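# Push the utility cart into the yellow parking bay

## Task

Get the utility cart into the yellow-taped bay so that each of its four wheels sits fully inside the tape line, with none touching the tape. All three tubes in the cart's top tray must remain upright. The robot must not tip over or finish leaning, or the attempt fails. The cart must stay in place on its own at the end; if it only stays there because the robot holds it, the job is not done.

## Robot and tools

ROBOT. A Hello Robot Stretch 4 with a single arm: an omni-wheel base, a lift that slides up a mast, an arm that telescopes straight forward from the lift, a wrist with yaw, pitch and roll joints, and a two-finger gripper. It stands about 1.6 m tall, and its base rim lies within 0.23 m of the base origin. Something may occasionally nudge a loose object.

FRAMES. The base frame sits on the floor under the base centre: x forward, y left, z up. hand_pose (the point between open fingertips) is reported in this frame; with all wrist joints at zero its axes line up with the base frame, though the printed position may be somewhat off. The odometry frame is where the base frame was when the scene began.

execute_actions. Argument "actions" is a list holding one action, or empty (empty just reports state and images). An action may contain "base", "joints", or both, plus optional "pace" and "contact_limits"; alternatively it holds only "end_of_arm". All motions in it start at once and may finish at different times.
- "base": exactly one key, each a relative offset from where the base last measured itself: translate_m (metres, forward +, -2 to 2), strafe_m (metres, left +, -2 to 2), rotate_rad (radians, counter-clockwise seen from above +, -3.2 to 3.2).
- "joints": absolute targets by name, each a single number: lift_m 0 to 1.2 m; arm_m 0 to 0.55 m; wrist_yaw_rad -1.134 to 4.276 (0 forward, + left, 3.14 folded back, above 3.4 the arm may block it); wrist_pitch_rad -1.117 to 4.259 (0 level, 1.57 pointing down); wrist_roll_rad -1.117 to 4.259 (0 fingers level, + clockwise viewed from behind); gripper_m -0.038 to 0.141 (fingertip gap; below 0 they squeeze each other). Done tolerances: ±0.004 for lift, arm and gripper, ±0.02 yaw and roll, ±0.05 pitch. Out-of-range joint targets are clipped and noted; any other bad value or unknown key rejects the whole call with no motion.
- "pace": "slow", "default", "fast" or "max" (base up to 0.1/0.3/0.4/0.6 m/s and 1/2/3/4 rad/s; with lift above 0.2 those caps shrink, to 0.3 m/s and 1 rad/s at 1.2 m).
- "contact_limits": {"arm_m": value} from 0 (gentlest) to 0.75 (firmest), default 0.5; the arm halts when pushing harder.
- {"end_of_arm": "enable_torque"} re-powers any wrist or gripper motor that shut itself off.
- "cameras": list from head_camera, head_left_camera, head_right_camera, wrist_camera, all; omitted/null/["all"] gives every camera, [] none. One image per named camera, in the order listed on the "pictures" line.
No action runs beyond 15 s. A part you omit may still be driving toward an earlier target without the status showing it. If a result reports a stop, later motion calls in that same reply are skipped. Example: {"base": {"translate_m": 0.3}, "joints": {"gripper_m": 0.05}, "pace": "fast"}. At scene start, lift_m 0.4 with wrist_yaw_rad 0 in one action unfolds the wrist.

wait: "seconds" 0 to 10; commands nothing, returns the same report.
zoom_image: "camera" and "region" [x0, y0, x1, y1] in pixels from the top-left, at most 504 by 504, on that camera's latest full image.
read_manual: optional "section" ("licences"); only licence text, no motion.
finished_scene: "scene" = current scene number; irreversible, and reports success. Replying with no tool call ends everything.

CAMERAS. head_camera looks ahead and down from the mast top (turn the base to look elsewhere). head_left_camera and head_right_camera are fisheyes beside it, aimed more steeply down, showing the base and arm. wrist_camera looks along the fingers, fingertips near the bottom of its image.

READINGS. base_status and joint_status: how each motion ended. "done" (base: wheels turned the commanded amount, slip included); "off_target" (resting away from target, maybe still pushing); "contact_stop_at_<key>" (met resistance; lift, arm or wheels go slack, a slack lift may sag, slack wheels may roll); "limit_stop_at_<name>", including limit_stop_at_tilt (lean beyond 6 degrees; lift, arm, wheels go slack and ignore commands until it eases) and limit_stop_at_own_body (self-collision guard, likely with pitch below -0.2 and roll below -0.4 or above 4; move away from the body); "time_out"; "torque_fault" (wrist/gripper motor went limp; send enable_torque). After these the old target is dropped. on_its_own describes uncommanded things; its "held at" is the target being held. lidar_m: 12 distances in metres, 30 degree sectors, 1st straight ahead, counter-clockwise (4th left, 7th rear, 10th right); "-" means nothing seen or closer than 0.25 m; covers roughly 0.15 m up to robot height, misses clear objects and thin legs. wrist_depth_mm: 7x7 grid of depths 100 to 2000 mm, top-left first. base_odometry counts wheel turns (slip included), heading in -3.142 to 3.142, left +. If turned_by_wheels and turned_by_imu differ by over about 0.1 rad, suspect a collision or slip. base_tilt in degrees, forward and right positive, with a fixed bias up to about 1.5. motor_effort: percent of max, positive toward higher joint values, peak in brackets; for wheel_0, wheel_1, wheel_2 positive turns the base right. A tilt or effort off its rest value hints at a load, a push, or a wheel on something.

GRIPPER. Close below the object's width to grasp; status and reading do not prove a hold, but a firm squeeze shows in gripper_m effort. Raise the lift if fingertips stick on a surface.

AVOID. Tipping: no driving or turning with over 1 kg held and arm_m above 0.2, especially at fast paces; steady pushes or pulls with a high gripper or high contact limit can also tip it. Keep cart tubes upright, avoid drops, slams, hard hits and very hard pushes, and leave the cart resting unaided before finishing. Shorter robot motion time is better.

Each tool is called by a JSON object that holds its "name" and its "arguments".

## Session

{"name": "execute_actions", "arguments": {"actions": []}}

Scene clock: 0.00 s.
base_odometry: x=+0.000 y=+0.000 heading=+0.000 (m, m, rad; odometry frame)
turned_by_wheels: +0.000 (rad since the last result)
turned_by_imu: +0.000 (rad since the last result)
base_tilt: forward=+0.4 right=+0.8 (deg)
lidar_m: 0.78 0.64 0.62 0.73 1.93 1.95 2.23 0.73 0.79 1.78 1.47 1.75
base_status: not commanded
joint_positions: lift_m=+0.250 arm_m=+0.002 wrist_yaw_rad=+3.162 wrist_pitch_rad=-0.008 wrist_roll_rad=-0.007 gripper_m=+0.057
joint_status: not commanded
motor_effort: lift_m=+19 arm_m=-1 wrist_yaw_rad=+1 wrist_pitch_rad=-6 wrist_roll_rad=-1 gripper_m=-5 wheel_0=+0 wheel_1=+0 wheel_2=+0 (%)
hand_pose: x=-0.1170 y=+0.0816 z=+0.4305 quat_wxyz=(-0.010, +0.004, -0.004, +1.000) (m; base frame)
wrist_depth_mm: - 138 247 - - - 1708 / - 113 138 - - 1983 1708 / - 115 137 - - 1983 1708 / 136 136 180 - - 1983 1661 / 212 - - - - 1983 1661 / 866 1182 209 1863 1576 1808 1661 / 891 991 1078 640 1060 1229 1281
pictures: head_camera, head_left_camera, head_right_camera, wrist_camera
Images, in order (width x height): head_camera 420x560, head_left_camera 420x672, head_right_camera 420x672, wrist_camera 616x392.

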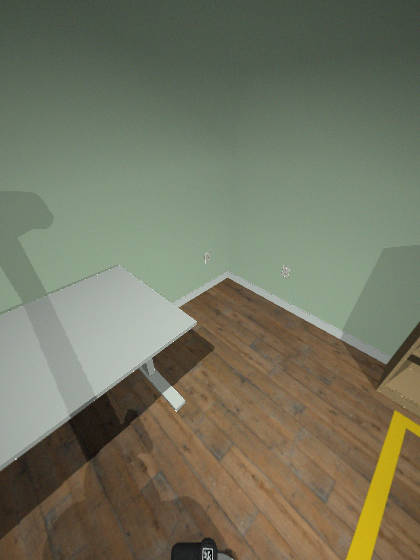

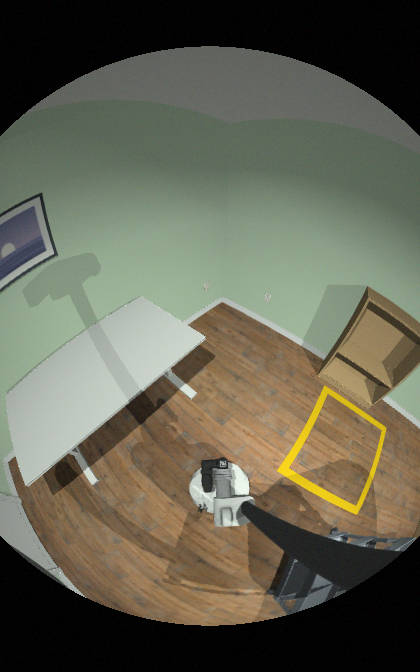

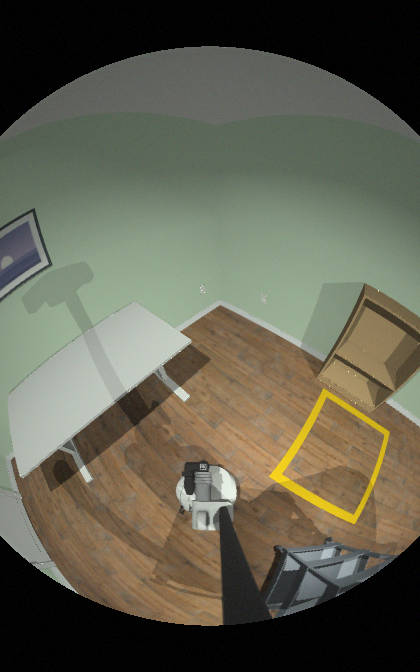

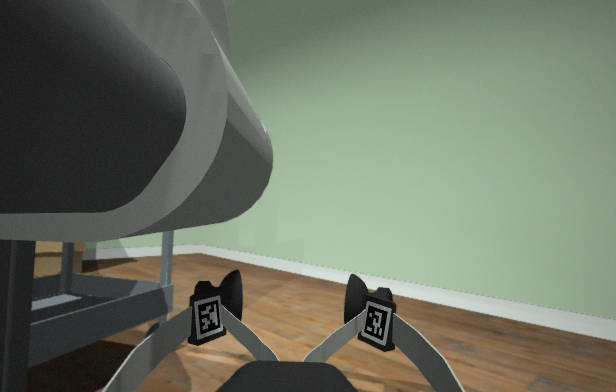

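{"name": "execute_actions", "arguments": {"actions": [{"base":{"rotate_rad":-1.8}}]}}

Scene clock: 4.83 s.
base_odometry: x=+0.000 y=+0.000 heading=-1.800 (m, m, rad; odometry frame)
turned_by_wheels: -1.800 (rad since the last result)
turned_by_imu: -1.769 (rad since the last result)
base_tilt: forward=+0.6 right=+0.7 (deg)
lidar_m: 2.51 1.52 1.48 1.81 0.66 0.63 0.66 0.89 1.92 2.02 0.88 0.77
base_status: done
joint_positions: lift_m=+0.250 arm_m=+0.002 wrist_yaw_rad=+3.162 wrist_pitch_rad=-0.008 wrist_roll_rad=-0.007 gripper_m=+0.057
joint_status: not commanded
motor_effort: lift_m=+19(19) arm_m=-1(1) wrist_yaw_rad=+3(2) wrist_pitch_rad=-8(7) wrist_roll_rad=+0(1) gripper_m=-1(3) wheel_0=+1(7) wheel_1=+1(8) wheel_2=+1(6) (%)
hand_pose: x=-0.1169 y=+0.0816 z=+0.4305 quat_wxyz=(-0.010, +0.004, -0.004, +1.000) (m; base frame)
wrist_depth_mm: - 138 246 1863 1618 1430 1281 / - 113 138 1808 1576 732 640 / - 115 137 1138 1042 946 878 / 136 136 179 1808 1537 1430 1255 / 212 - - 1808 1576 1397 1255 / 1430 1708 208 1708 1464 1397 1255 / 1042 1008 1078 640 1060 1255 1205
pictures: head_camera, head_left_camera, head_right_camera, wrist_camera
Images, in order (width x height): head_camera 420x560, head_left_camera 420x672, head_right_camera 420x672, wrist_camera 616x392.

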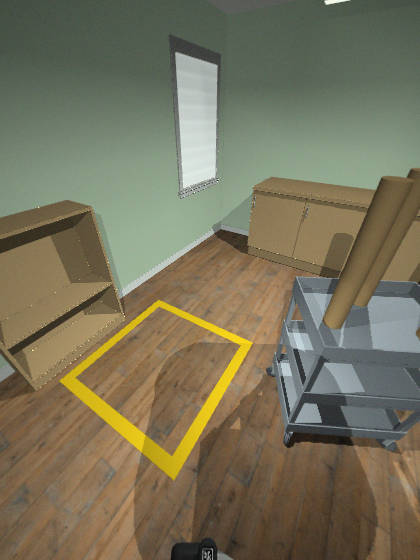

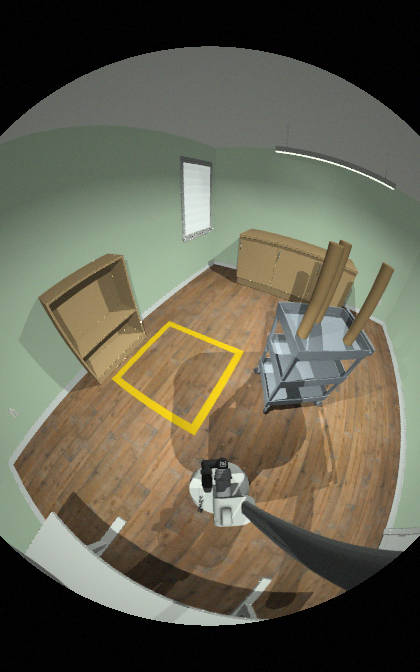

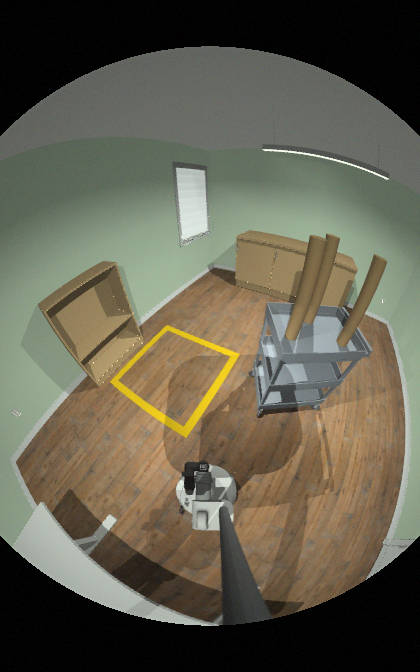

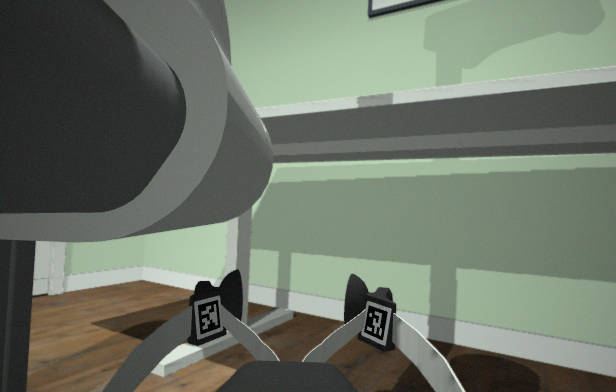

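{"name": "execute_actions", "arguments": {"actions": [{"base":{"strafe_m":-0.77}}]}}

{"name": "zoom_image", "arguments": {"camera": "head_camera", "region": [60,200,380,520]}}

Scene clock: 18.63 s.
base_odometry: x=-0.750 y=+0.175 heading=-1.800 (m, m, rad; odometry frame)
turned_by_wheels: +0.000 (rad since the last result)
turned_by_imu: +0.001 (rad since the last result)
base_tilt: forward=+0.4 right=+0.7 (deg)
lidar_m: 0.58 0.64 2.11 1.54 1.08 0.99 1.78 1.33 1.26 1.33 1.81 0.61
base_status: done
joint_positions: lift_m=+0.250 arm_m=+0.002 wrist_yaw_rad=+3.162 wrist_pitch_rad=-0.008 wrist_roll_rad=-0.007 gripper_m=+0.057
joint_status: not commanded
motor_effort: lift_m=+19(19) arm_m=-1(1) wrist_yaw_rad=+3(0) wrist_pitch_rad=-7(7) wrist_roll_rad=+0(0) gripper_m=-3(0) wheel_0=+1(8) wheel_1=+0(8) wheel_2=+0(1) (%)
hand_pose: x=-0.1169 y=+0.0816 z=+0.4305 quat_wxyz=(-0.010, +0.004, -0.004, +1.000) (m; base frame)
wrist_depth_mm: - 138 247 - - 1808 1618 / - 113 138 - - 1808 1618 / - 115 137 - 1983 1205 1138 / 136 136 180 - 1983 1708 1618 / 212 1576 - - 1983 1756 1618 / 1281 1537 208 1863 1576 1661 1576 / 1042 1008 1078 647 1060 1255 1281
pictures: head_camera, head_left_camera, head_right_camera, wrist_camera
Images, in order (width x height): head_camera 420x560, head_left_camera 420x672, head_right_camera 420x672, wrist_camera 616x392.

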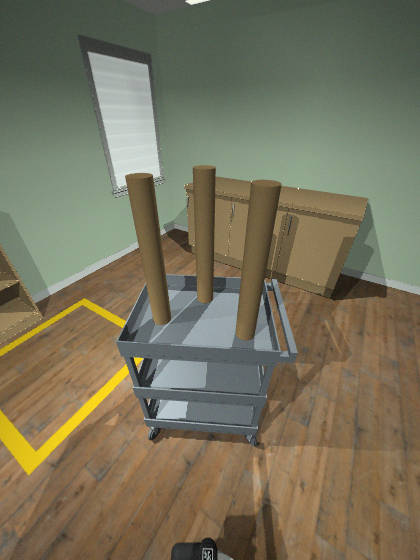

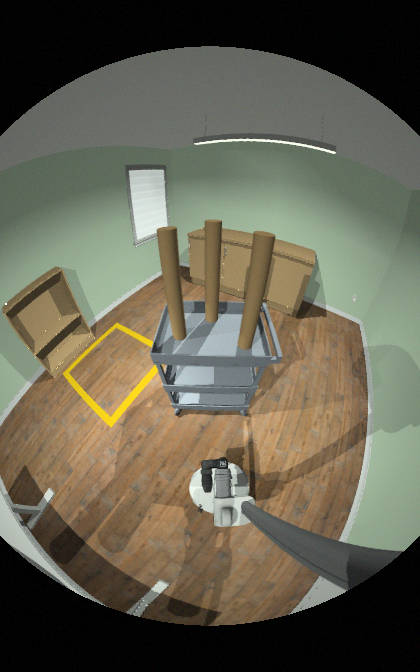

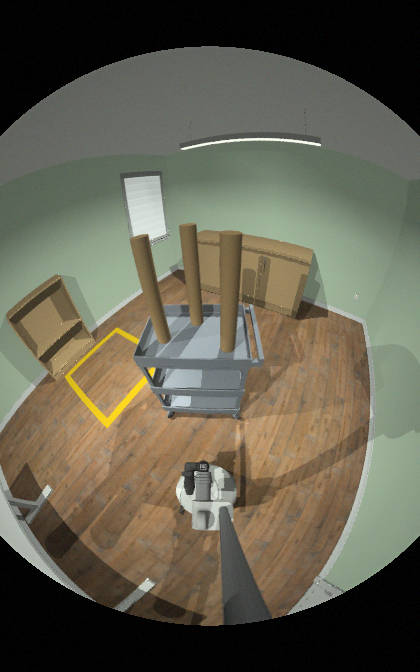

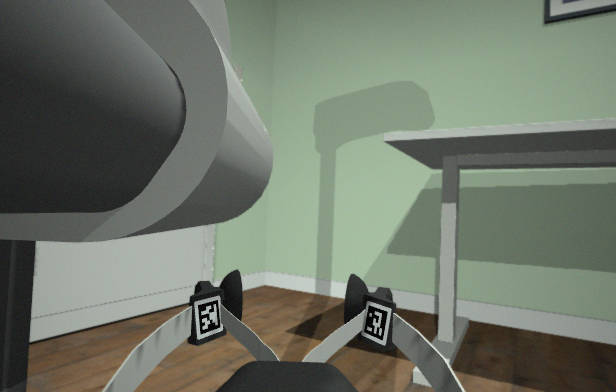

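Region (60, 200, 380, 520) of head_camera's 420x560 image, scaled by 1.575, with more detail than that image has.

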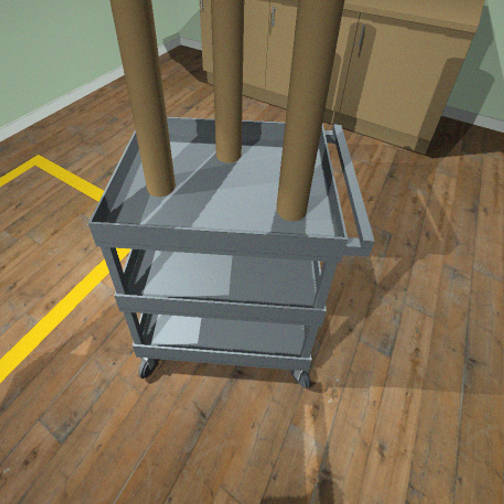

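{"name": "execute_actions", "arguments": {"actions": [{"base":{"strafe_m":-0.98},"joints":{"lift_m":0.4,"wrist_yaw_rad":0,"wrist_roll_rad":1.57,"gripper_m":0.12}}], "cameras": []}}

{"name": "execute_actions", "arguments": {"actions": [{"base":{"translate_m":0.75},"joints":{"lift_m":0.72}}], "cameras": []}}

{"name": "execute_actions", "arguments": {"actions": [{"base":{"rotate_rad":1.6}}]}}

Scene clock: 28.97 s.
base_odometry: x=-1.704 y=+0.397 heading=-1.800 (m, m, rad; odometry frame)
turned_by_wheels: +0.000 (rad since the last result)
turned_by_imu: +0.000 (rad since the last result)
base_tilt: forward=+0.5 right=+0.7 (deg)
lidar_m: 1.90 0.97 0.92 2.20 1.62 1.66 0.62 0.42 0.40 0.42 0.61 1.73
base_status: done
joint_positions: lift_m=+0.400 arm_m=+0.002 wrist_yaw_rad=+0.000 wrist_pitch_rad=-0.008 wrist_roll_rad=+1.570 gripper_m=+0.120
joint_status: all done
motor_effort: lift_m=+21(22) arm_m=-1(1) wrist_yaw_rad=+3(3) wrist_pitch_rad=-7(7) wrist_roll_rad=+1(6) gripper_m=+0(2) wheel_0=+0(9) wheel_1=+0(8) wheel_2=+0(1) (%)
hand_pose: x=+0.4617 y=-0.0874 z=+0.5803 quat_wxyz=(+0.707, +0.707, -0.003, +0.003) (m; base frame)
wrist_depth_mm: 1983 1983 - - 1983 1205 831 / - - - - - 1205 831 / - - - - - 1182 820 / - - - 1808 1756 1160 809 / - - - 1863 1921 1138 809 / - 213 - - 220 1078 798 / - - - 154 - 1008 809
pictures: none
No camera images: the call's "cameras" was empty. Leave "cameras" out to get every camera's image.

Scene clock: 32.97 s.
base_odometry: x=-1.874 y=-0.333 heading=-1.800 (m, m, rad; odometry frame)
turned_by_wheels: +0.000 (rad since the last result)
turned_by_imu: +0.003 (rad since the last result)
base_tilt: forward=+0.4 right=+0.8 (deg)
lidar_m: 1.13 1.56 0.65 0.63 2.25 2.19 1.18 0.83 0.77 0.81 1.16 1.52
base_status: done
joint_positions: lift_m=+0.720 arm_m=+0.002 wrist_yaw_rad=+0.000 wrist_pitch_rad=-0.008 wrist_roll_rad=+1.570 gripper_m=+0.120
joint_status: all done
motor_effort: lift_m=+21(23) arm_m=-1(1) wrist_yaw_rad=+2(1) wrist_pitch_rad=-7(7) wrist_roll_rad=+1(1) gripper_m=-2(0) wheel_0=+1(5) wheel_1=+1(6) wheel_2=+1(10) (%)
hand_pose: x=+0.4617 y=-0.0874 z=+0.9003 quat_wxyz=(+0.707, +0.707, -0.003, +0.003) (m; base frame)
wrist_depth_mm: 1366 1366 1397 1366 1366 1366 1281 / 1464 1464 1464 1464 1499 1499 1281 / 1576 1576 1576 1229 1182 1205 1182 / 1708 1661 1756 976 976 976 1008 / 1863 1863 1863 1078 1060 1078 1118 / - 213 1983 1182 220 1160 1205 / - - - 155 1336 1308 1229
pictures: none
No camera images: the call's "cameras" was empty. Leave "cameras" out to get every camera's image.

Scene clock: 35.03 s.
base_odometry: x=-1.874 y=-0.333 heading=-0.200 (m, m, rad; odometry frame)
turned_by_wheels: +1.600 (rad since the last result)
turned_by_imu: +1.575 (rad since the last result)
base_tilt: forward=+0.3 right=+0.7 (deg)
lidar_m: 0.62 2.25 2.14 1.09 0.81 0.78 0.84 1.21 1.39 1.14 1.63 0.66
base_status: done
joint_positions: lift_m=+0.720 arm_m=+0.002 wrist_yaw_rad=+0.000 wrist_pitch_rad=-0.008 wrist_roll_rad=+1.570 gripper_m=+0.120
joint_status: not commanded
motor_effort: lift_m=+21(21) arm_m=-1(1) wrist_yaw_rad=+2(1) wrist_pitch_rad=-7(7) wrist_roll_rad=+1(0) gripper_m=+2(1) wheel_0=-2(6) wheel_1=+0(7) wheel_2=-1(10) (%)
hand_pose: x=+0.4617 y=-0.0874 z=+0.9003 quat_wxyz=(+0.707, +0.707, -0.003, +0.003) (m; base frame)
wrist_depth_mm: - - - - - 1863 1281 / - - - - 484 707 496 / 1983 750 759 759 1078 866 559 / - - 960 960 1118 854 508 / 564 569 574 574 1098 842 508 / - 214 - 585 220 778 512 / - - - 154 517 530 517
pictures: head_camera, head_left_camera, head_right_camera, wrist_camera
Images, in order (width x height): head_camera 420x560, head_left_camera 420x672, head_right_camera 420x672, wrist_camera 616x392.

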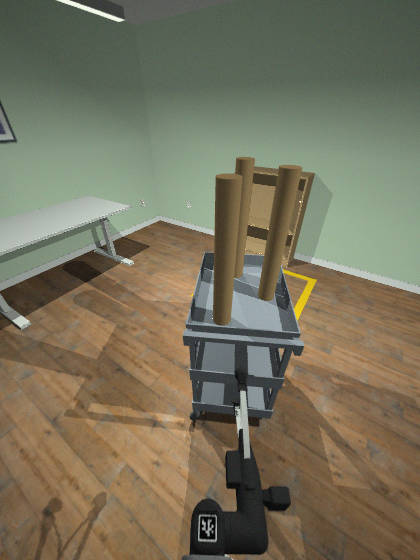

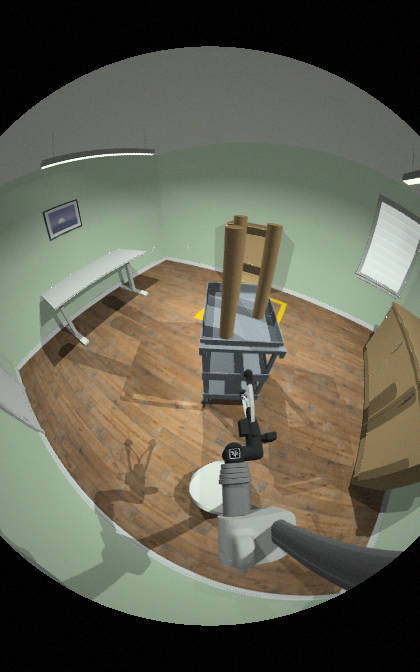

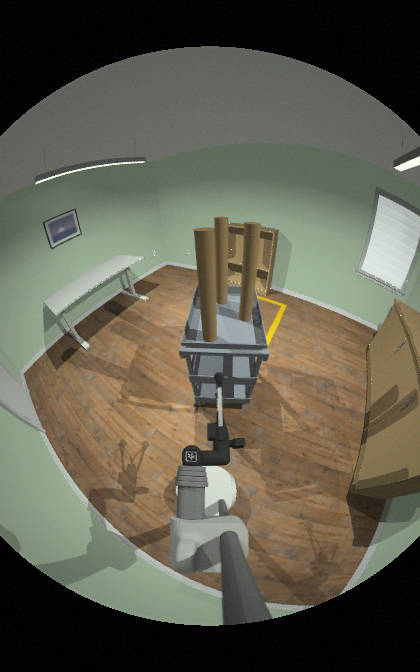

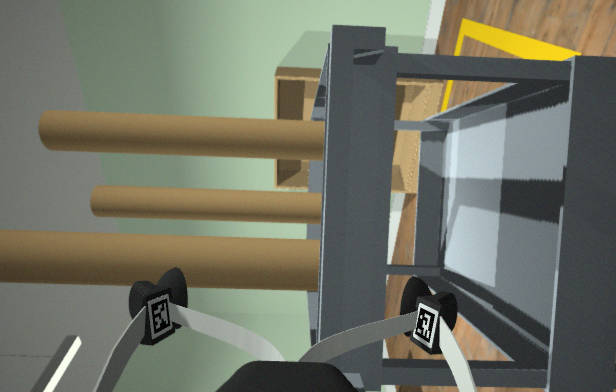

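{"name": "execute_actions", "arguments": {"actions": [{"base":{"translate_m":0.13},"joints":{"lift_m":0.675}}], "cameras": ["head_camera","wrist_camera"]}}

Scene clock: 41.10 s.
base_odometry: x=-1.747 y=-0.359 heading=-0.200 (m, m, rad; odometry frame)
turned_by_wheels: +0.000 (rad since the last result)
turned_by_imu: +0.002 (rad since the last result)
base_tilt: forward=+0.4 right=+0.7 (deg)
lidar_m: 0.49 2.15 2.06 1.30 0.95 0.89 0.97 1.36 1.19 1.18 1.71 0.54
base_status: done
joint_positions: lift_m=+0.675 arm_m=+0.002 wrist_yaw_rad=+0.000 wrist_pitch_rad=-0.008 wrist_roll_rad=+1.570 gripper_m=+0.120
joint_status: all done
motor_effort: lift_m=+16(17) arm_m=-1(1) wrist_yaw_rad=+0(3) wrist_pitch_rad=-7(7) wrist_roll_rad=+1(1) gripper_m=-2(3) wheel_0=+0(6) wheel_1=+2(6) wheel_2=-1(10) (%)
hand_pose: x=+0.4617 y=-0.0874 z=+0.8557 quat_wxyz=(+0.707, +0.707, -0.003, +0.003) (m; base frame)
wrist_depth_mm: - - - 351 355 362 364 / - - - 353 - 768 530 / 640 627 627 357 960 778 539 / - 820 820 357 991 768 530 / 449 452 459 362 991 759 530 / 452 214 439 366 220 699 525 / - - - 154 - 609 512
pictures: head_camera, wrist_camera
Images, in order (width x height): head_camera 420x560, wrist_camera 616x392.

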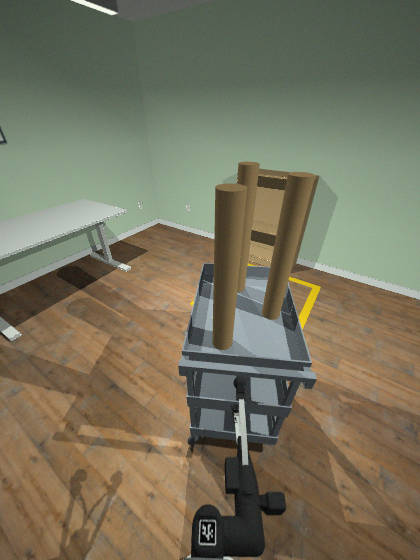

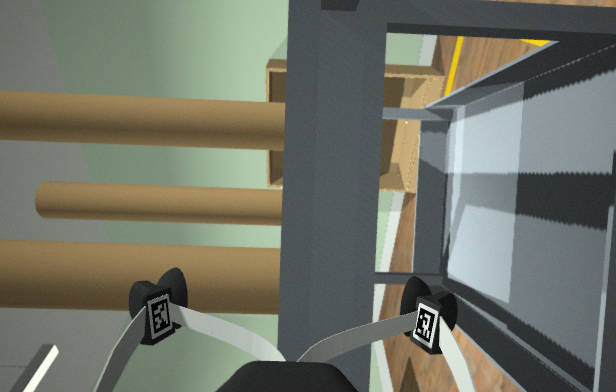

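{"name": "execute_actions", "arguments": {"actions": [{"base":{"translate_m":0.065},"joints":{"lift_m":0.655},"pace":"slow"}], "cameras": ["head_camera","wrist_camera"]}}

{"name": "execute_actions", "arguments": {"actions": [{"joints":{"gripper_m":0.0}}], "cameras": ["head_camera","wrist_camera"]}}

Scene clock: 48.17 s.
base_odometry: x=-1.683 y=-0.372 heading=-0.199 (m, m, rad; odometry frame)
turned_by_wheels: +0.000 (rad since the last result)
turned_by_imu: +0.002 (rad since the last result)
base_tilt: forward=+0.4 right=+0.7 (deg)
lidar_m: 0.45 2.11 2.05 1.37 1.00 0.94 1.02 1.43 1.21 1.25 1.78 0.46
base_status: done
joint_positions: lift_m=+0.655 arm_m=+0.002 wrist_yaw_rad=+0.000 wrist_pitch_rad=-0.008 wrist_roll_rad=+1.570 gripper_m=+0.120
joint_status: all done
motor_effort: lift_m=+16(21) arm_m=-1(1) wrist_yaw_rad=+2(0) wrist_pitch_rad=-7(7) wrist_roll_rad=+0(2) gripper_m=+0(3) wheel_0=+3(6) wheel_1=+2(5) wheel_2=-2(7) (%)
hand_pose: x=+0.4617 y=-0.0874 z=+0.8357 quat_wxyz=(+0.707, +0.707, -0.003, +0.003) (m; base frame)
wrist_depth_mm: - - - 285 - 1756 466 / 554 - - 287 - 691 512 / - - 574 290 917 741 508 / 750 759 750 293 917 732 508 / 394 404 389 296 - 723 504 / 368 213 237 298 220 668 500 / - - - 154 - 591 492
pictures: head_camera, wrist_camera
Images, in order (width x height): head_camera 420x560, wrist_camera 616x392.

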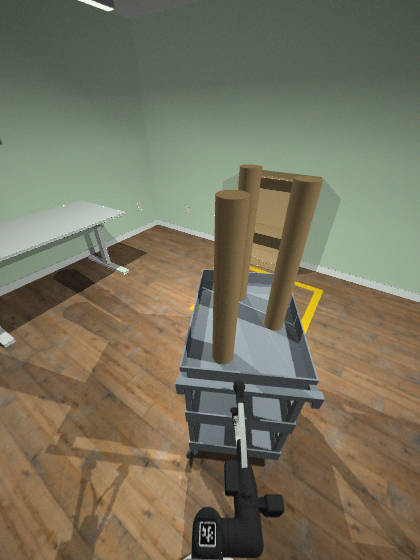

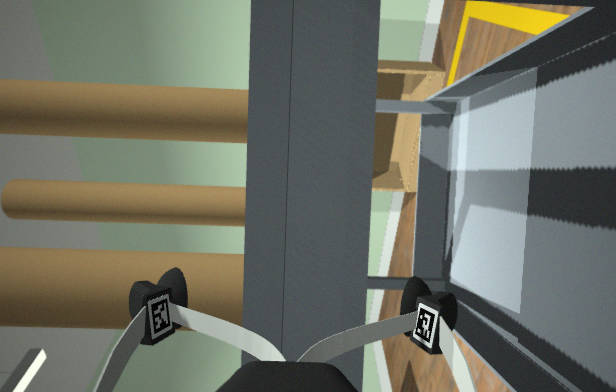

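Scene clock: 50.23 s.
base_odometry: x=-1.683 y=-0.372 heading=-0.199 (m, m, rad; odometry frame)
turned_by_wheels: +0.000 (rad since the last result)
turned_by_imu: +0.001 (rad since the last result)
base_tilt: forward=+0.5 right=+0.7 (deg)
lidar_m: 0.44 2.10 2.04 1.35 0.99 0.95 0.99 1.42 1.18 1.23 1.80 0.47
base_status: not commanded
joint_positions: lift_m=+0.655 arm_m=+0.002 wrist_yaw_rad=+0.001 wrist_pitch_rad=-0.026 wrist_roll_rad=+1.570 gripper_m=+0.000
joint_status: all done
on_its_own: wrist_pitch_rad is at rest, and its effort (+46) is outside its rest range (-23 to +23)
motor_effort: lift_m=+16(16) arm_m=-1(1) wrist_yaw_rad=-2(2) wrist_pitch_rad=+46(46) wrist_roll_rad=+1(1) gripper_m=-15(20) wheel_0=+3(3) wheel_1=+2(2) wheel_2=+0(2) (%)
hand_pose: x=+0.4618 y=-0.0870 z=+0.8410 quat_wxyz=(+0.707, +0.707, -0.009, +0.010) (m; base frame)
wrist_depth_mm: - - - 225 283 1863 508 / 564 - - 228 866 798 544 / - - 580 287 - 798 539 / 778 759 759 290 904 788 535 / 397 404 - 293 904 778 530 / 373 373 202 234 891 732 525 / - 151 - 236 180 1618 508
pictures: head_camera, wrist_camera
Images, in order (width x height): head_camera 420x560, wrist_camera 616x392.

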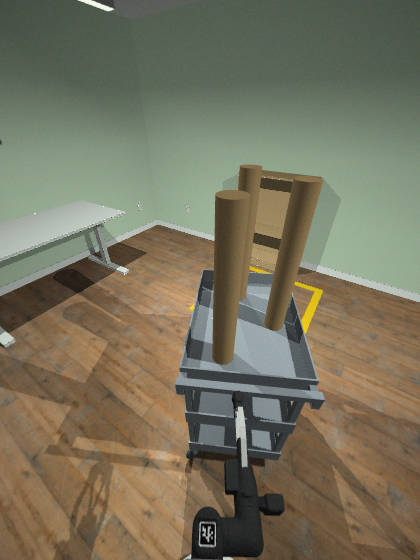

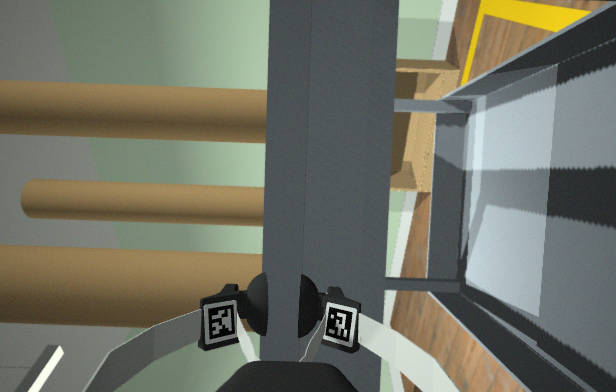

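{"name": "execute_actions", "arguments": {"actions": [{"joints":{"gripper_m":0.05,"lift_m":0.672}}], "cameras": []}}

{"name": "execute_actions", "arguments": {"actions": [{"base":{"translate_m":0.015},"pace":"slow"}], "cameras": []}}

{"name": "execute_actions", "arguments": {"actions": [{"joints":{"gripper_m":-0.01}}], "cameras": ["wrist_camera"]}}

{"name": "execute_actions", "arguments": {"actions": [{"base":{"translate_m":0.4},"pace":"slow"}]}}

Scene clock: 56.00 s.
base_odometry: x=-1.683 y=-0.372 heading=-0.199 (m, m, rad; odometry frame)
turned_by_wheels: +0.000 (rad since the last result)
turned_by_imu: +0.002 (rad since the last result)
base_tilt: forward=+0.5 right=+0.6 (deg)
lidar_m: 0.42 2.11 2.00 1.36 1.00 0.93 1.00 1.45 1.17 1.23 1.77 0.47
base_status: not commanded
joint_positions: lift_m=+0.672 arm_m=+0.002 wrist_yaw_rad=+0.000 wrist_pitch_rad=-0.008 wrist_roll_rad=+1.570 gripper_m=+0.050
joint_status: all done
motor_effort: lift_m=+21(25) arm_m=-1(1) wrist_yaw_rad=+2(1) wrist_pitch_rad=-5(46) wrist_roll_rad=+2(3) gripper_m=-4(18) wheel_0=+3(3) wheel_1=+2(2) wheel_2=-1(0) (%)
hand_pose: x=+0.4617 y=-0.0874 z=+0.8524 quat_wxyz=(+0.707, +0.707, -0.003, +0.003) (m; base frame)
wrist_depth_mm: - - - 286 287 1756 504 / 554 - - 289 291 778 539 / - - 580 290 904 768 535 / 750 759 759 294 917 750 530 / 394 404 - 296 917 759 525 / 368 370 209 237 300 715 521 / - - - 207 304 1464 504
pictures: none
No camera images: the call's "cameras" was empty. Leave "cameras" out to get every camera's image.

Scene clock: 57.07 s.
base_odometry: x=-1.669 y=-0.375 heading=-0.199 (m, m, rad; odometry frame)
turned_by_wheels: +0.000 (rad since the last result)
turned_by_imu: +0.001 (rad since the last result)
base_tilt: forward=+0.6 right=+0.7 (deg)
lidar_m: 0.44 2.12 2.02 1.35 1.00 0.96 1.04 1.48 1.22 1.23 1.80 0.45
base_status: done
joint_positions: lift_m=+0.672 arm_m=+0.002 wrist_yaw_rad=+0.000 wrist_pitch_rad=-0.008 wrist_roll_rad=+1.570 gripper_m=+0.050
joint_status: not commanded
motor_effort: lift_m=+21(21) arm_m=-1(1) wrist_yaw_rad=+0(3) wrist_pitch_rad=-6(6) wrist_roll_rad=+0(1) gripper_m=-3(4) wheel_0=+2(6) wheel_1=+3(4) wheel_2=-3(7) (%)
hand_pose: x=+0.4617 y=-0.0874 z=+0.8524 quat_wxyz=(+0.707, +0.707, -0.003, +0.003) (m; base frame)
wrist_depth_mm: - - - 213 273 1808 512 / 530 544 - 273 276 778 535 / - - 574 276 278 768 535 / 732 732 741 278 282 768 530 / 387 - - 220 917 759 525 / 353 357 209 222 285 732 521 / - - - 198 287 1576 508
pictures: none
No camera images: the call's "cameras" was empty. Leave "cameras" out to get every camera's image.

Scene clock: 58.43 s.
base_odometry: x=-1.669 y=-0.375 heading=-0.199 (m, m, rad; odometry frame)
turned_by_wheels: +0.000 (rad since the last result)
turned_by_imu: +0.001 (rad since the last result)
base_tilt: forward=+0.5 right=+0.6 (deg)
lidar_m: 0.43 2.12 2.02 1.38 1.02 0.94 1.02 1.46 1.19 1.25 1.77 0.45
base_status: not commanded
joint_positions: lift_m=+0.672 arm_m=+0.002 wrist_yaw_rad=+0.004 wrist_pitch_rad=-0.011 wrist_roll_rad=+1.570 gripper_m=-0.009
joint_status: all done
motor_effort: lift_m=+21(21) arm_m=-1(1) wrist_yaw_rad=-10(8) wrist_pitch_rad=+1(6) wrist_roll_rad=+1(1) gripper_m=-19(20) wheel_0=+1(1) wheel_1=+2(3) wheel_2=+0(3) (%)
hand_pose: x=+0.4621 y=-0.0862 z=+0.8531 quat_wxyz=(+0.707, +0.707, -0.002, +0.005) (m; base frame)
wrist_depth_mm: - - - 206 266 1808 517 / 530 535 544 208 268 741 544 / - - - 268 272 788 539 / 732 732 732 272 274 768 535 / 379 394 - 274 277 759 530 / 349 349 200 215 278 715 525 / - 152 - 217 282 615 508
pictures: wrist_camera
Images, in order (width x height): wrist_camera 616x392.

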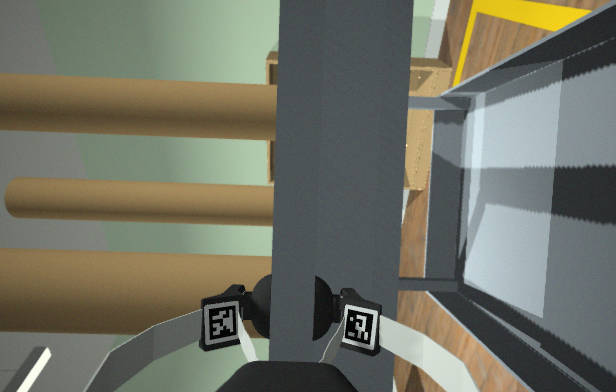

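Scene clock: 63.70 s.
base_odometry: x=-1.277 y=-0.454 heading=-0.199 (m, m, rad; odometry frame)
turned_by_wheels: +0.000 (rad since the last result)
turned_by_imu: +0.003 (rad since the last result)
base_tilt: forward=+0.5 right=+0.8 (deg)
lidar_m: 0.46 1.87 1.81 1.82 1.36 1.29 1.37 2.01 1.39 1.46 2.13 0.42
base_status: done
joint_positions: lift_m=+0.672 arm_m=+0.002 wrist_yaw_rad=+0.000 wrist_pitch_rad=-0.011 wrist_roll_rad=+1.570 gripper_m=-0.010
joint_status: not commanded
motor_effort: lift_m=+21(21) arm_m=-1(1) wrist_yaw_rad=+1(19) wrist_pitch_rad=+2(3) wrist_roll_rad=+0(0) gripper_m=-16(22) wheel_0=+5(7) wheel_1=+3(5) wheel_2=-2(11) (%)
hand_pose: x=+0.4617 y=-0.0874 z=+0.8532 quat_wxyz=(+0.707, +0.707, -0.004, +0.004) (m; base frame)
wrist_depth_mm: 473 477 477 174 227 768 549 / - - - 181 237 788 539 / 699 699 707 189 249 778 535 / - - - 253 260 768 530 / 353 355 355 207 276 715 535 / - - 201 211 281 1708 517 / - 153 - 220 298 1499 477
pictures: head_camera, head_left_camera, head_right_camera, wrist_camera
Images, in order (width x height): head_camera 420x560, head_left_camera 420x672, head_right_camera 420x672, wrist_camera 616x392.

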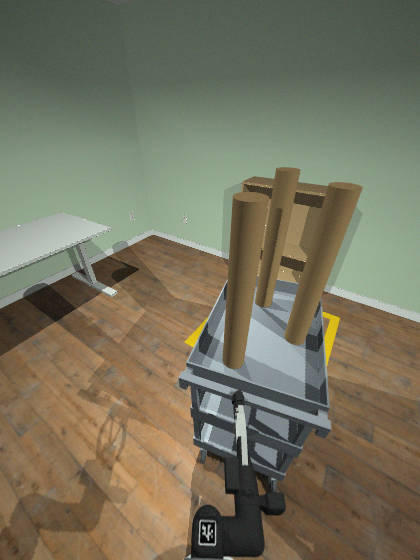

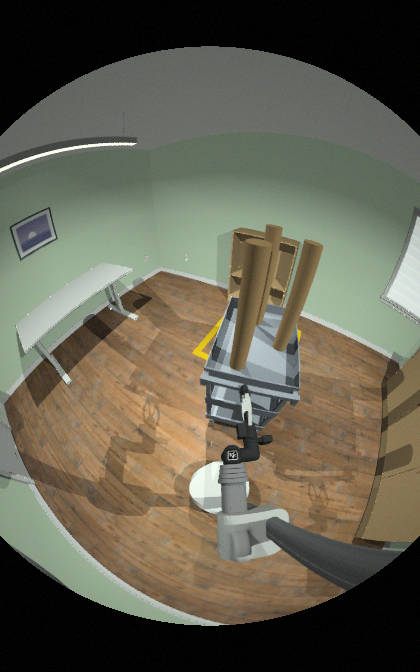

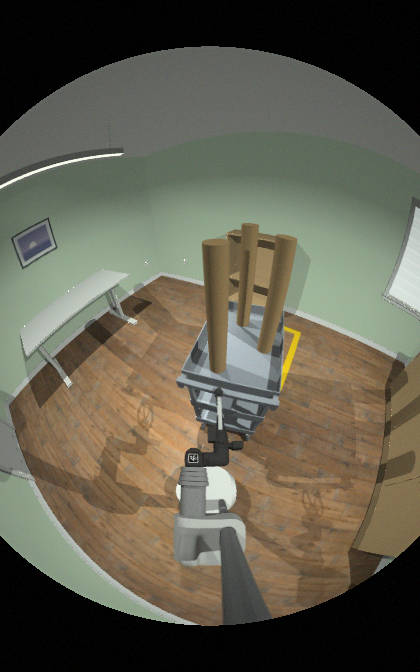

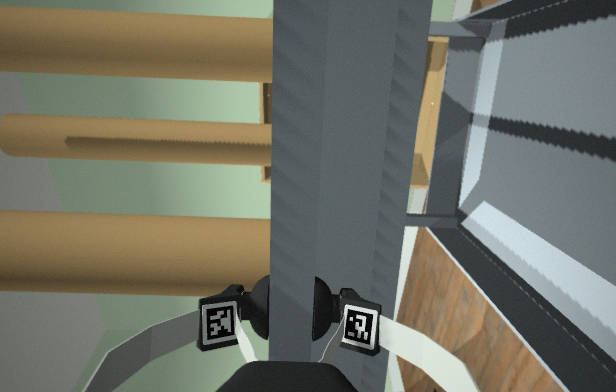

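{"name": "execute_actions", "arguments": {"actions": [{"base":{"translate_m":0.2},"pace":"slow"}]}}

Scene clock: 72.03 s.
base_odometry: x=-1.081 y=-0.493 heading=-0.199 (m, m, rad; odometry frame)
turned_by_wheels: +0.000 (rad since the last result)
turned_by_imu: +0.003 (rad since the last result)
base_tilt: forward=+0.4 right=+0.8 (deg)
lidar_m: 0.48 1.77 1.73 2.07 1.52 1.48 1.56 2.22 1.49 1.60 2.29 0.40
base_status: done
joint_positions: lift_m=+0.672 arm_m=+0.002 wrist_yaw_rad=+0.000 wrist_pitch_rad=-0.011 wrist_roll_rad=+1.570 gripper_m=-0.010
joint_status: not commanded
motor_effort: lift_m=+20(21) arm_m=-1(1) wrist_yaw_rad=+2(3) wrist_pitch_rad=+2(1) wrist_roll_rad=+0(1) gripper_m=-21(19) wheel_0=+2(7) wheel_1=+3(6) wheel_2=-4(9) (%)
hand_pose: x=+0.4617 y=-0.0874 z=+0.8532 quat_wxyz=(+0.707, +0.707, -0.004, +0.004) (m; base frame)
wrist_depth_mm: 462 459 455 153 206 750 544 / 676 676 683 162 220 788 544 / - - - 173 234 768 539 / 364 373 379 185 254 750 535 / 351 353 353 203 277 676 530 / - - 201 208 291 1708 492 / - 153 - 224 317 1499 445
pictures: head_camera, head_left_camera, head_right_camera, wrist_camera
Images, in order (width x height): head_camera 420x560, head_left_camera 420x672, head_right_camera 420x672, wrist_camera 616x392.

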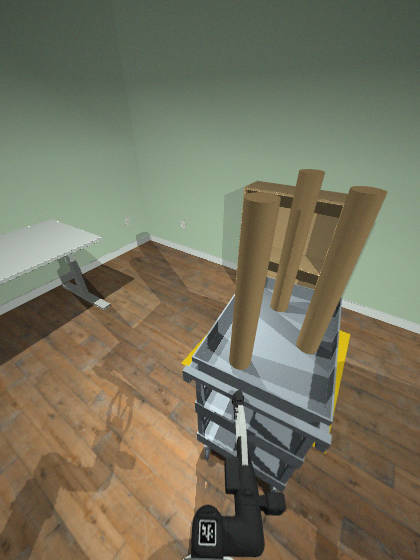

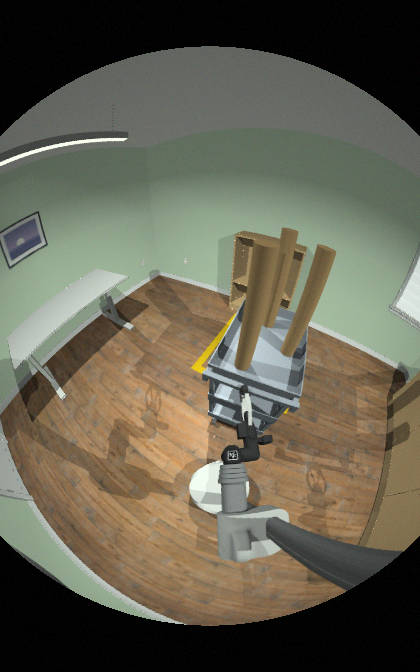

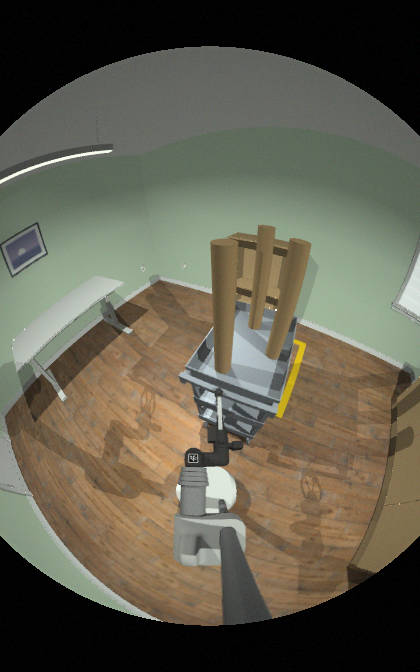

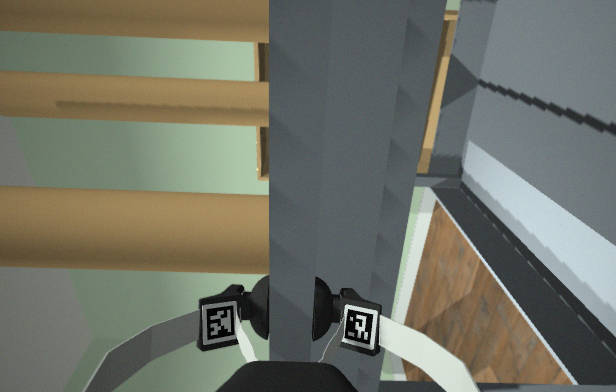

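{"name": "execute_actions", "arguments": {"actions": [{"joints":{"gripper_m":0.07}}], "cameras": []}}

{"name": "execute_actions", "arguments": {"actions": [{"base":{"translate_m":-0.2}}], "cameras": []}}

{"name": "execute_actions", "arguments": {"actions": [{"base":{"rotate_rad":-0.45}}], "cameras": []}}

{"name": "execute_actions", "arguments": {"actions": [{"base":{"strafe_m":0.268}}], "cameras": []}}

{"name": "execute_actions", "arguments": {"actions": [{"base":{"translate_m":0.13}}]}}

Scene clock: 80.27 s.
base_odometry: x=-1.081 y=-0.493 heading=-0.199 (m, m, rad; odometry frame)
turned_by_wheels: +0.000 (rad since the last result)
turned_by_imu: +0.002 (rad since the last result)
base_tilt: forward=+0.4 right=+0.7 (deg)
lidar_m: 0.49 1.79 1.71 2.05 1.52 1.47 1.58 2.22 1.47 1.58 2.28 0.42
base_status: not commanded
joint_positions: lift_m=+0.672 arm_m=+0.002 wrist_yaw_rad=+0.000 wrist_pitch_rad=-0.008 wrist_roll_rad=+1.570 gripper_m=+0.070
joint_status: all done
motor_effort: lift_m=+21(21) arm_m=-1(1) wrist_yaw_rad=+1(1) wrist_pitch_rad=-6(6) wrist_roll_rad=+1(1) gripper_m=+0(14) wheel_0=+2(2) wheel_1=+3(3) wheel_2=-3(3) (%)
hand_pose: x=+0.4617 y=-0.0874 z=+0.8524 quat_wxyz=(+0.707, +0.707, -0.003, +0.003) (m; base frame)
wrist_depth_mm: 466 462 459 157 211 750 539 / 676 676 683 167 224 778 539 / - - - 178 241 778 530 / 370 375 384 193 259 759 530 / 357 357 359 208 283 683 521 / - - 211 226 214 1708 496 / - - - 198 336 1464 449
pictures: none
No camera images: the call's "cameras" was empty. Leave "cameras" out to get every camera's image.

Scene clock: 82.33 s.
base_odometry: x=-1.277 y=-0.454 heading=-0.199 (m, m, rad; odometry frame)
turned_by_wheels: +0.000 (rad since the last result)
turned_by_imu: +0.000 (rad since the last result)
base_tilt: forward=+0.5 right=+0.8 (deg)
lidar_m: 0.62 1.89 1.81 1.81 1.37 1.30 1.36 1.99 1.39 1.45 2.11 0.59
base_status: done
joint_positions: lift_m=+0.672 arm_m=+0.002 wrist_yaw_rad=+0.000 wrist_pitch_rad=-0.008 wrist_roll_rad=+1.570 gripper_m=+0.070
joint_status: not commanded
motor_effort: lift_m=+21(21) arm_m=-1(1) wrist_yaw_rad=+3(2) wrist_pitch_rad=-6(6) wrist_roll_rad=+1(1) gripper_m=-3(6) wheel_0=-1(6) wheel_1=-1(6) wheel_2=+1(8) (%)
hand_pose: x=+0.4617 y=-0.0874 z=+0.8524 quat_wxyz=(+0.707, +0.707, -0.003, +0.003) (m; base frame)
wrist_depth_mm: 1921 1921 1921 329 382 389 462 / - 683 668 399 1008 768 549 / - - 917 424 1078 759 484 / 564 574 597 449 1098 759 466 / - - - 484 - 741 496 / - - 211 525 214 647 549 / - - - 320 - 1464 1138
pictures: none
No camera images: the call's "cameras" was empty. Leave "cameras" out to get every camera's image.

Scene clock: 83.57 s.
base_odometry: x=-1.277 y=-0.454 heading=-0.648 (m, m, rad; odometry frame)
turned_by_wheels: -0.450 (rad since the last result)
turned_by_imu: -0.442 (rad since the last result)
base_tilt: forward=+0.5 right=+0.8 (deg)
lidar_m: 0.57 0.63 1.87 1.81 1.70 1.33 1.29 1.40 2.10 1.37 1.51 2.43
base_status: done
joint_positions: lift_m=+0.672 arm_m=+0.002 wrist_yaw_rad=+0.000 wrist_pitch_rad=-0.008 wrist_roll_rad=+1.570 gripper_m=+0.070
joint_status: not commanded
motor_effort: lift_m=+20(21) arm_m=-1(1) wrist_yaw_rad=+3(4) wrist_pitch_rad=-6(6) wrist_roll_rad=+1(2) gripper_m=-1(5) wheel_0=+2(6) wheel_1=+2(8) wheel_2=+2(7) (%)
hand_pose: x=+0.4617 y=-0.0874 z=+0.8524 quat_wxyz=(+0.707, +0.707, -0.003, +0.003) (m; base frame)
wrist_depth_mm: - - - - - 1756 1205 / - - - - - 1756 1205 / - - - - - 1808 1229 / - - - - - 1708 1205 / - - - 1042 1983 1060 1042 / 707 707 211 394 215 661 459 / - 891 904 276 1983 691 459
pictures: none
No camera images: the call's "cameras" was empty. Leave "cameras" out to get every camera's image.

Scene clock: 85.77 s.
base_odometry: x=-1.115 y=-0.240 heading=-0.648 (m, m, rad; odometry frame)
turned_by_wheels: +0.000 (rad since the last result)
turned_by_imu: +0.001 (rad since the last result)
base_tilt: forward=+0.3 right=+0.7 (deg)
lidar_m: 0.58 2.60 1.58 1.56 1.63 1.30 1.27 1.40 2.10 1.63 1.80 0.62
base_status: done
joint_positions: lift_m=+0.672 arm_m=+0.002 wrist_yaw_rad=+0.000 wrist_pitch_rad=-0.008 wrist_roll_rad=+1.570 gripper_m=+0.070
joint_status: not commanded
motor_effort: lift_m=+21(20) arm_m=-1(1) wrist_yaw_rad=+1(3) wrist_pitch_rad=-6(7) wrist_roll_rad=+0(2) gripper_m=-4(4) wheel_0=+2(8) wheel_1=+0(9) wheel_2=+0(2) (%)
hand_pose: x=+0.4617 y=-0.0874 z=+0.8524 quat_wxyz=(+0.707, +0.707, -0.003, +0.003) (m; base frame)
wrist_depth_mm: - - - - - 1756 1229 / - - - 452 480 615 466 / 715 732 750 452 - 732 466 / - - - 455 1078 768 466 / 904 891 904 452 1983 759 462 / 517 525 211 449 214 750 462 / - - - 277 - 654 459
pictures: none
No camera images: the call's "cameras" was empty. Leave "cameras" out to get every camera's image.

Scene clock: 87.50 s.
base_odometry: x=-1.011 y=-0.319 heading=-0.648 (m, m, rad; odometry frame)
turned_by_wheels: +0.000 (rad since the last result)
turned_by_imu: +0.001 (rad since the last result)
base_tilt: forward=+0.5 right=+0.6 (deg)
lidar_m: 0.45 0.52 1.57 1.54 1.81 1.44 1.39 1.53 2.25 1.65 1.79 0.49
base_status: done
joint_positions: lift_m=+0.672 arm_m=+0.002 wrist_yaw_rad=+0.000 wrist_pitch_rad=-0.008 wrist_roll_rad=+1.570 gripper_m=+0.070
joint_status: not commanded
motor_effort: lift_m=+21(21) arm_m=-1(1) wrist_yaw_rad=+4(4) wrist_pitch_rad=-6(6) wrist_roll_rad=+1(1) gripper_m=-1(3) wheel_0=+2(6) wheel_1=+2(7) wheel_2=+1(10) (%)
hand_pose: x=+0.4617 y=-0.0874 z=+0.8524 quat_wxyz=(+0.707, +0.707, -0.003, +0.003) (m; base frame)
wrist_depth_mm: 1983 - 1983 283 330 340 336 / - - - 322 - 1756 500 / 585 591 585 320 904 723 530 / - - - 320 946 759 530 / - 778 778 320 946 750 525 / 389 397 211 320 214 750 521 / - 392 397 211 320 654 517
pictures: head_camera, head_left_camera, head_right_camera, wrist_camera
Images, in order (width x height): head_camera 420x560, head_left_camera 420x672, head_right_camera 420x672, wrist_camera 616x392.

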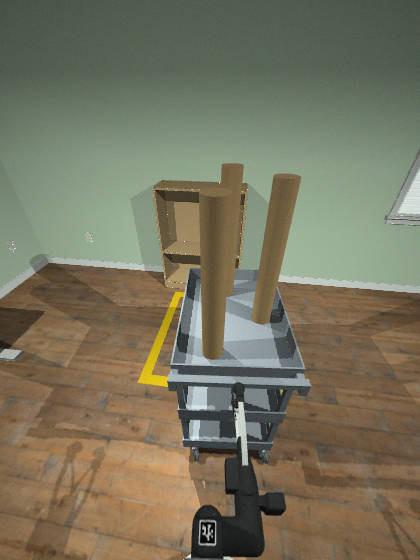

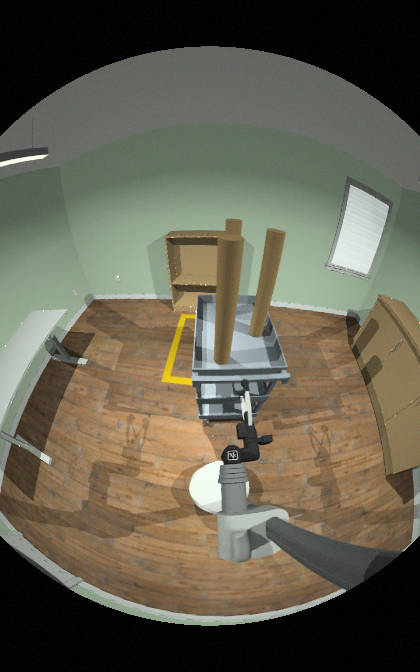

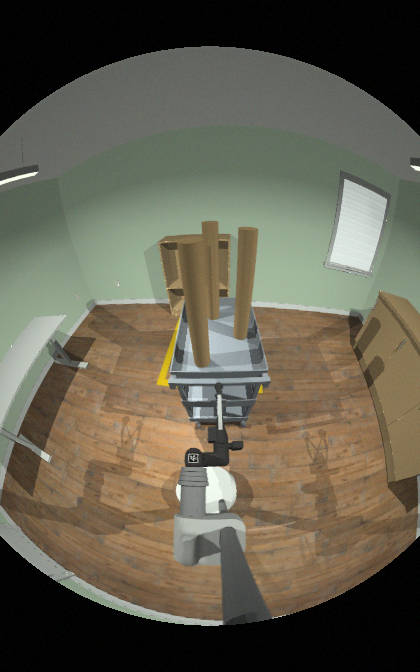

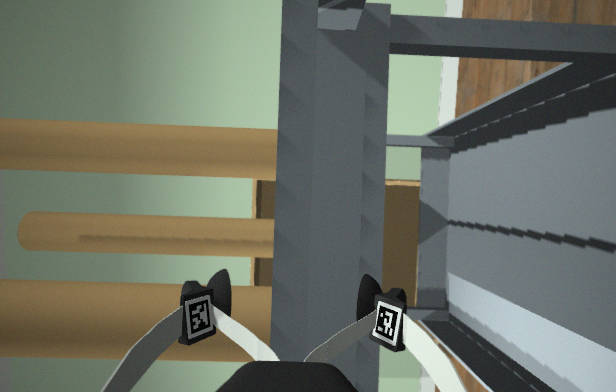

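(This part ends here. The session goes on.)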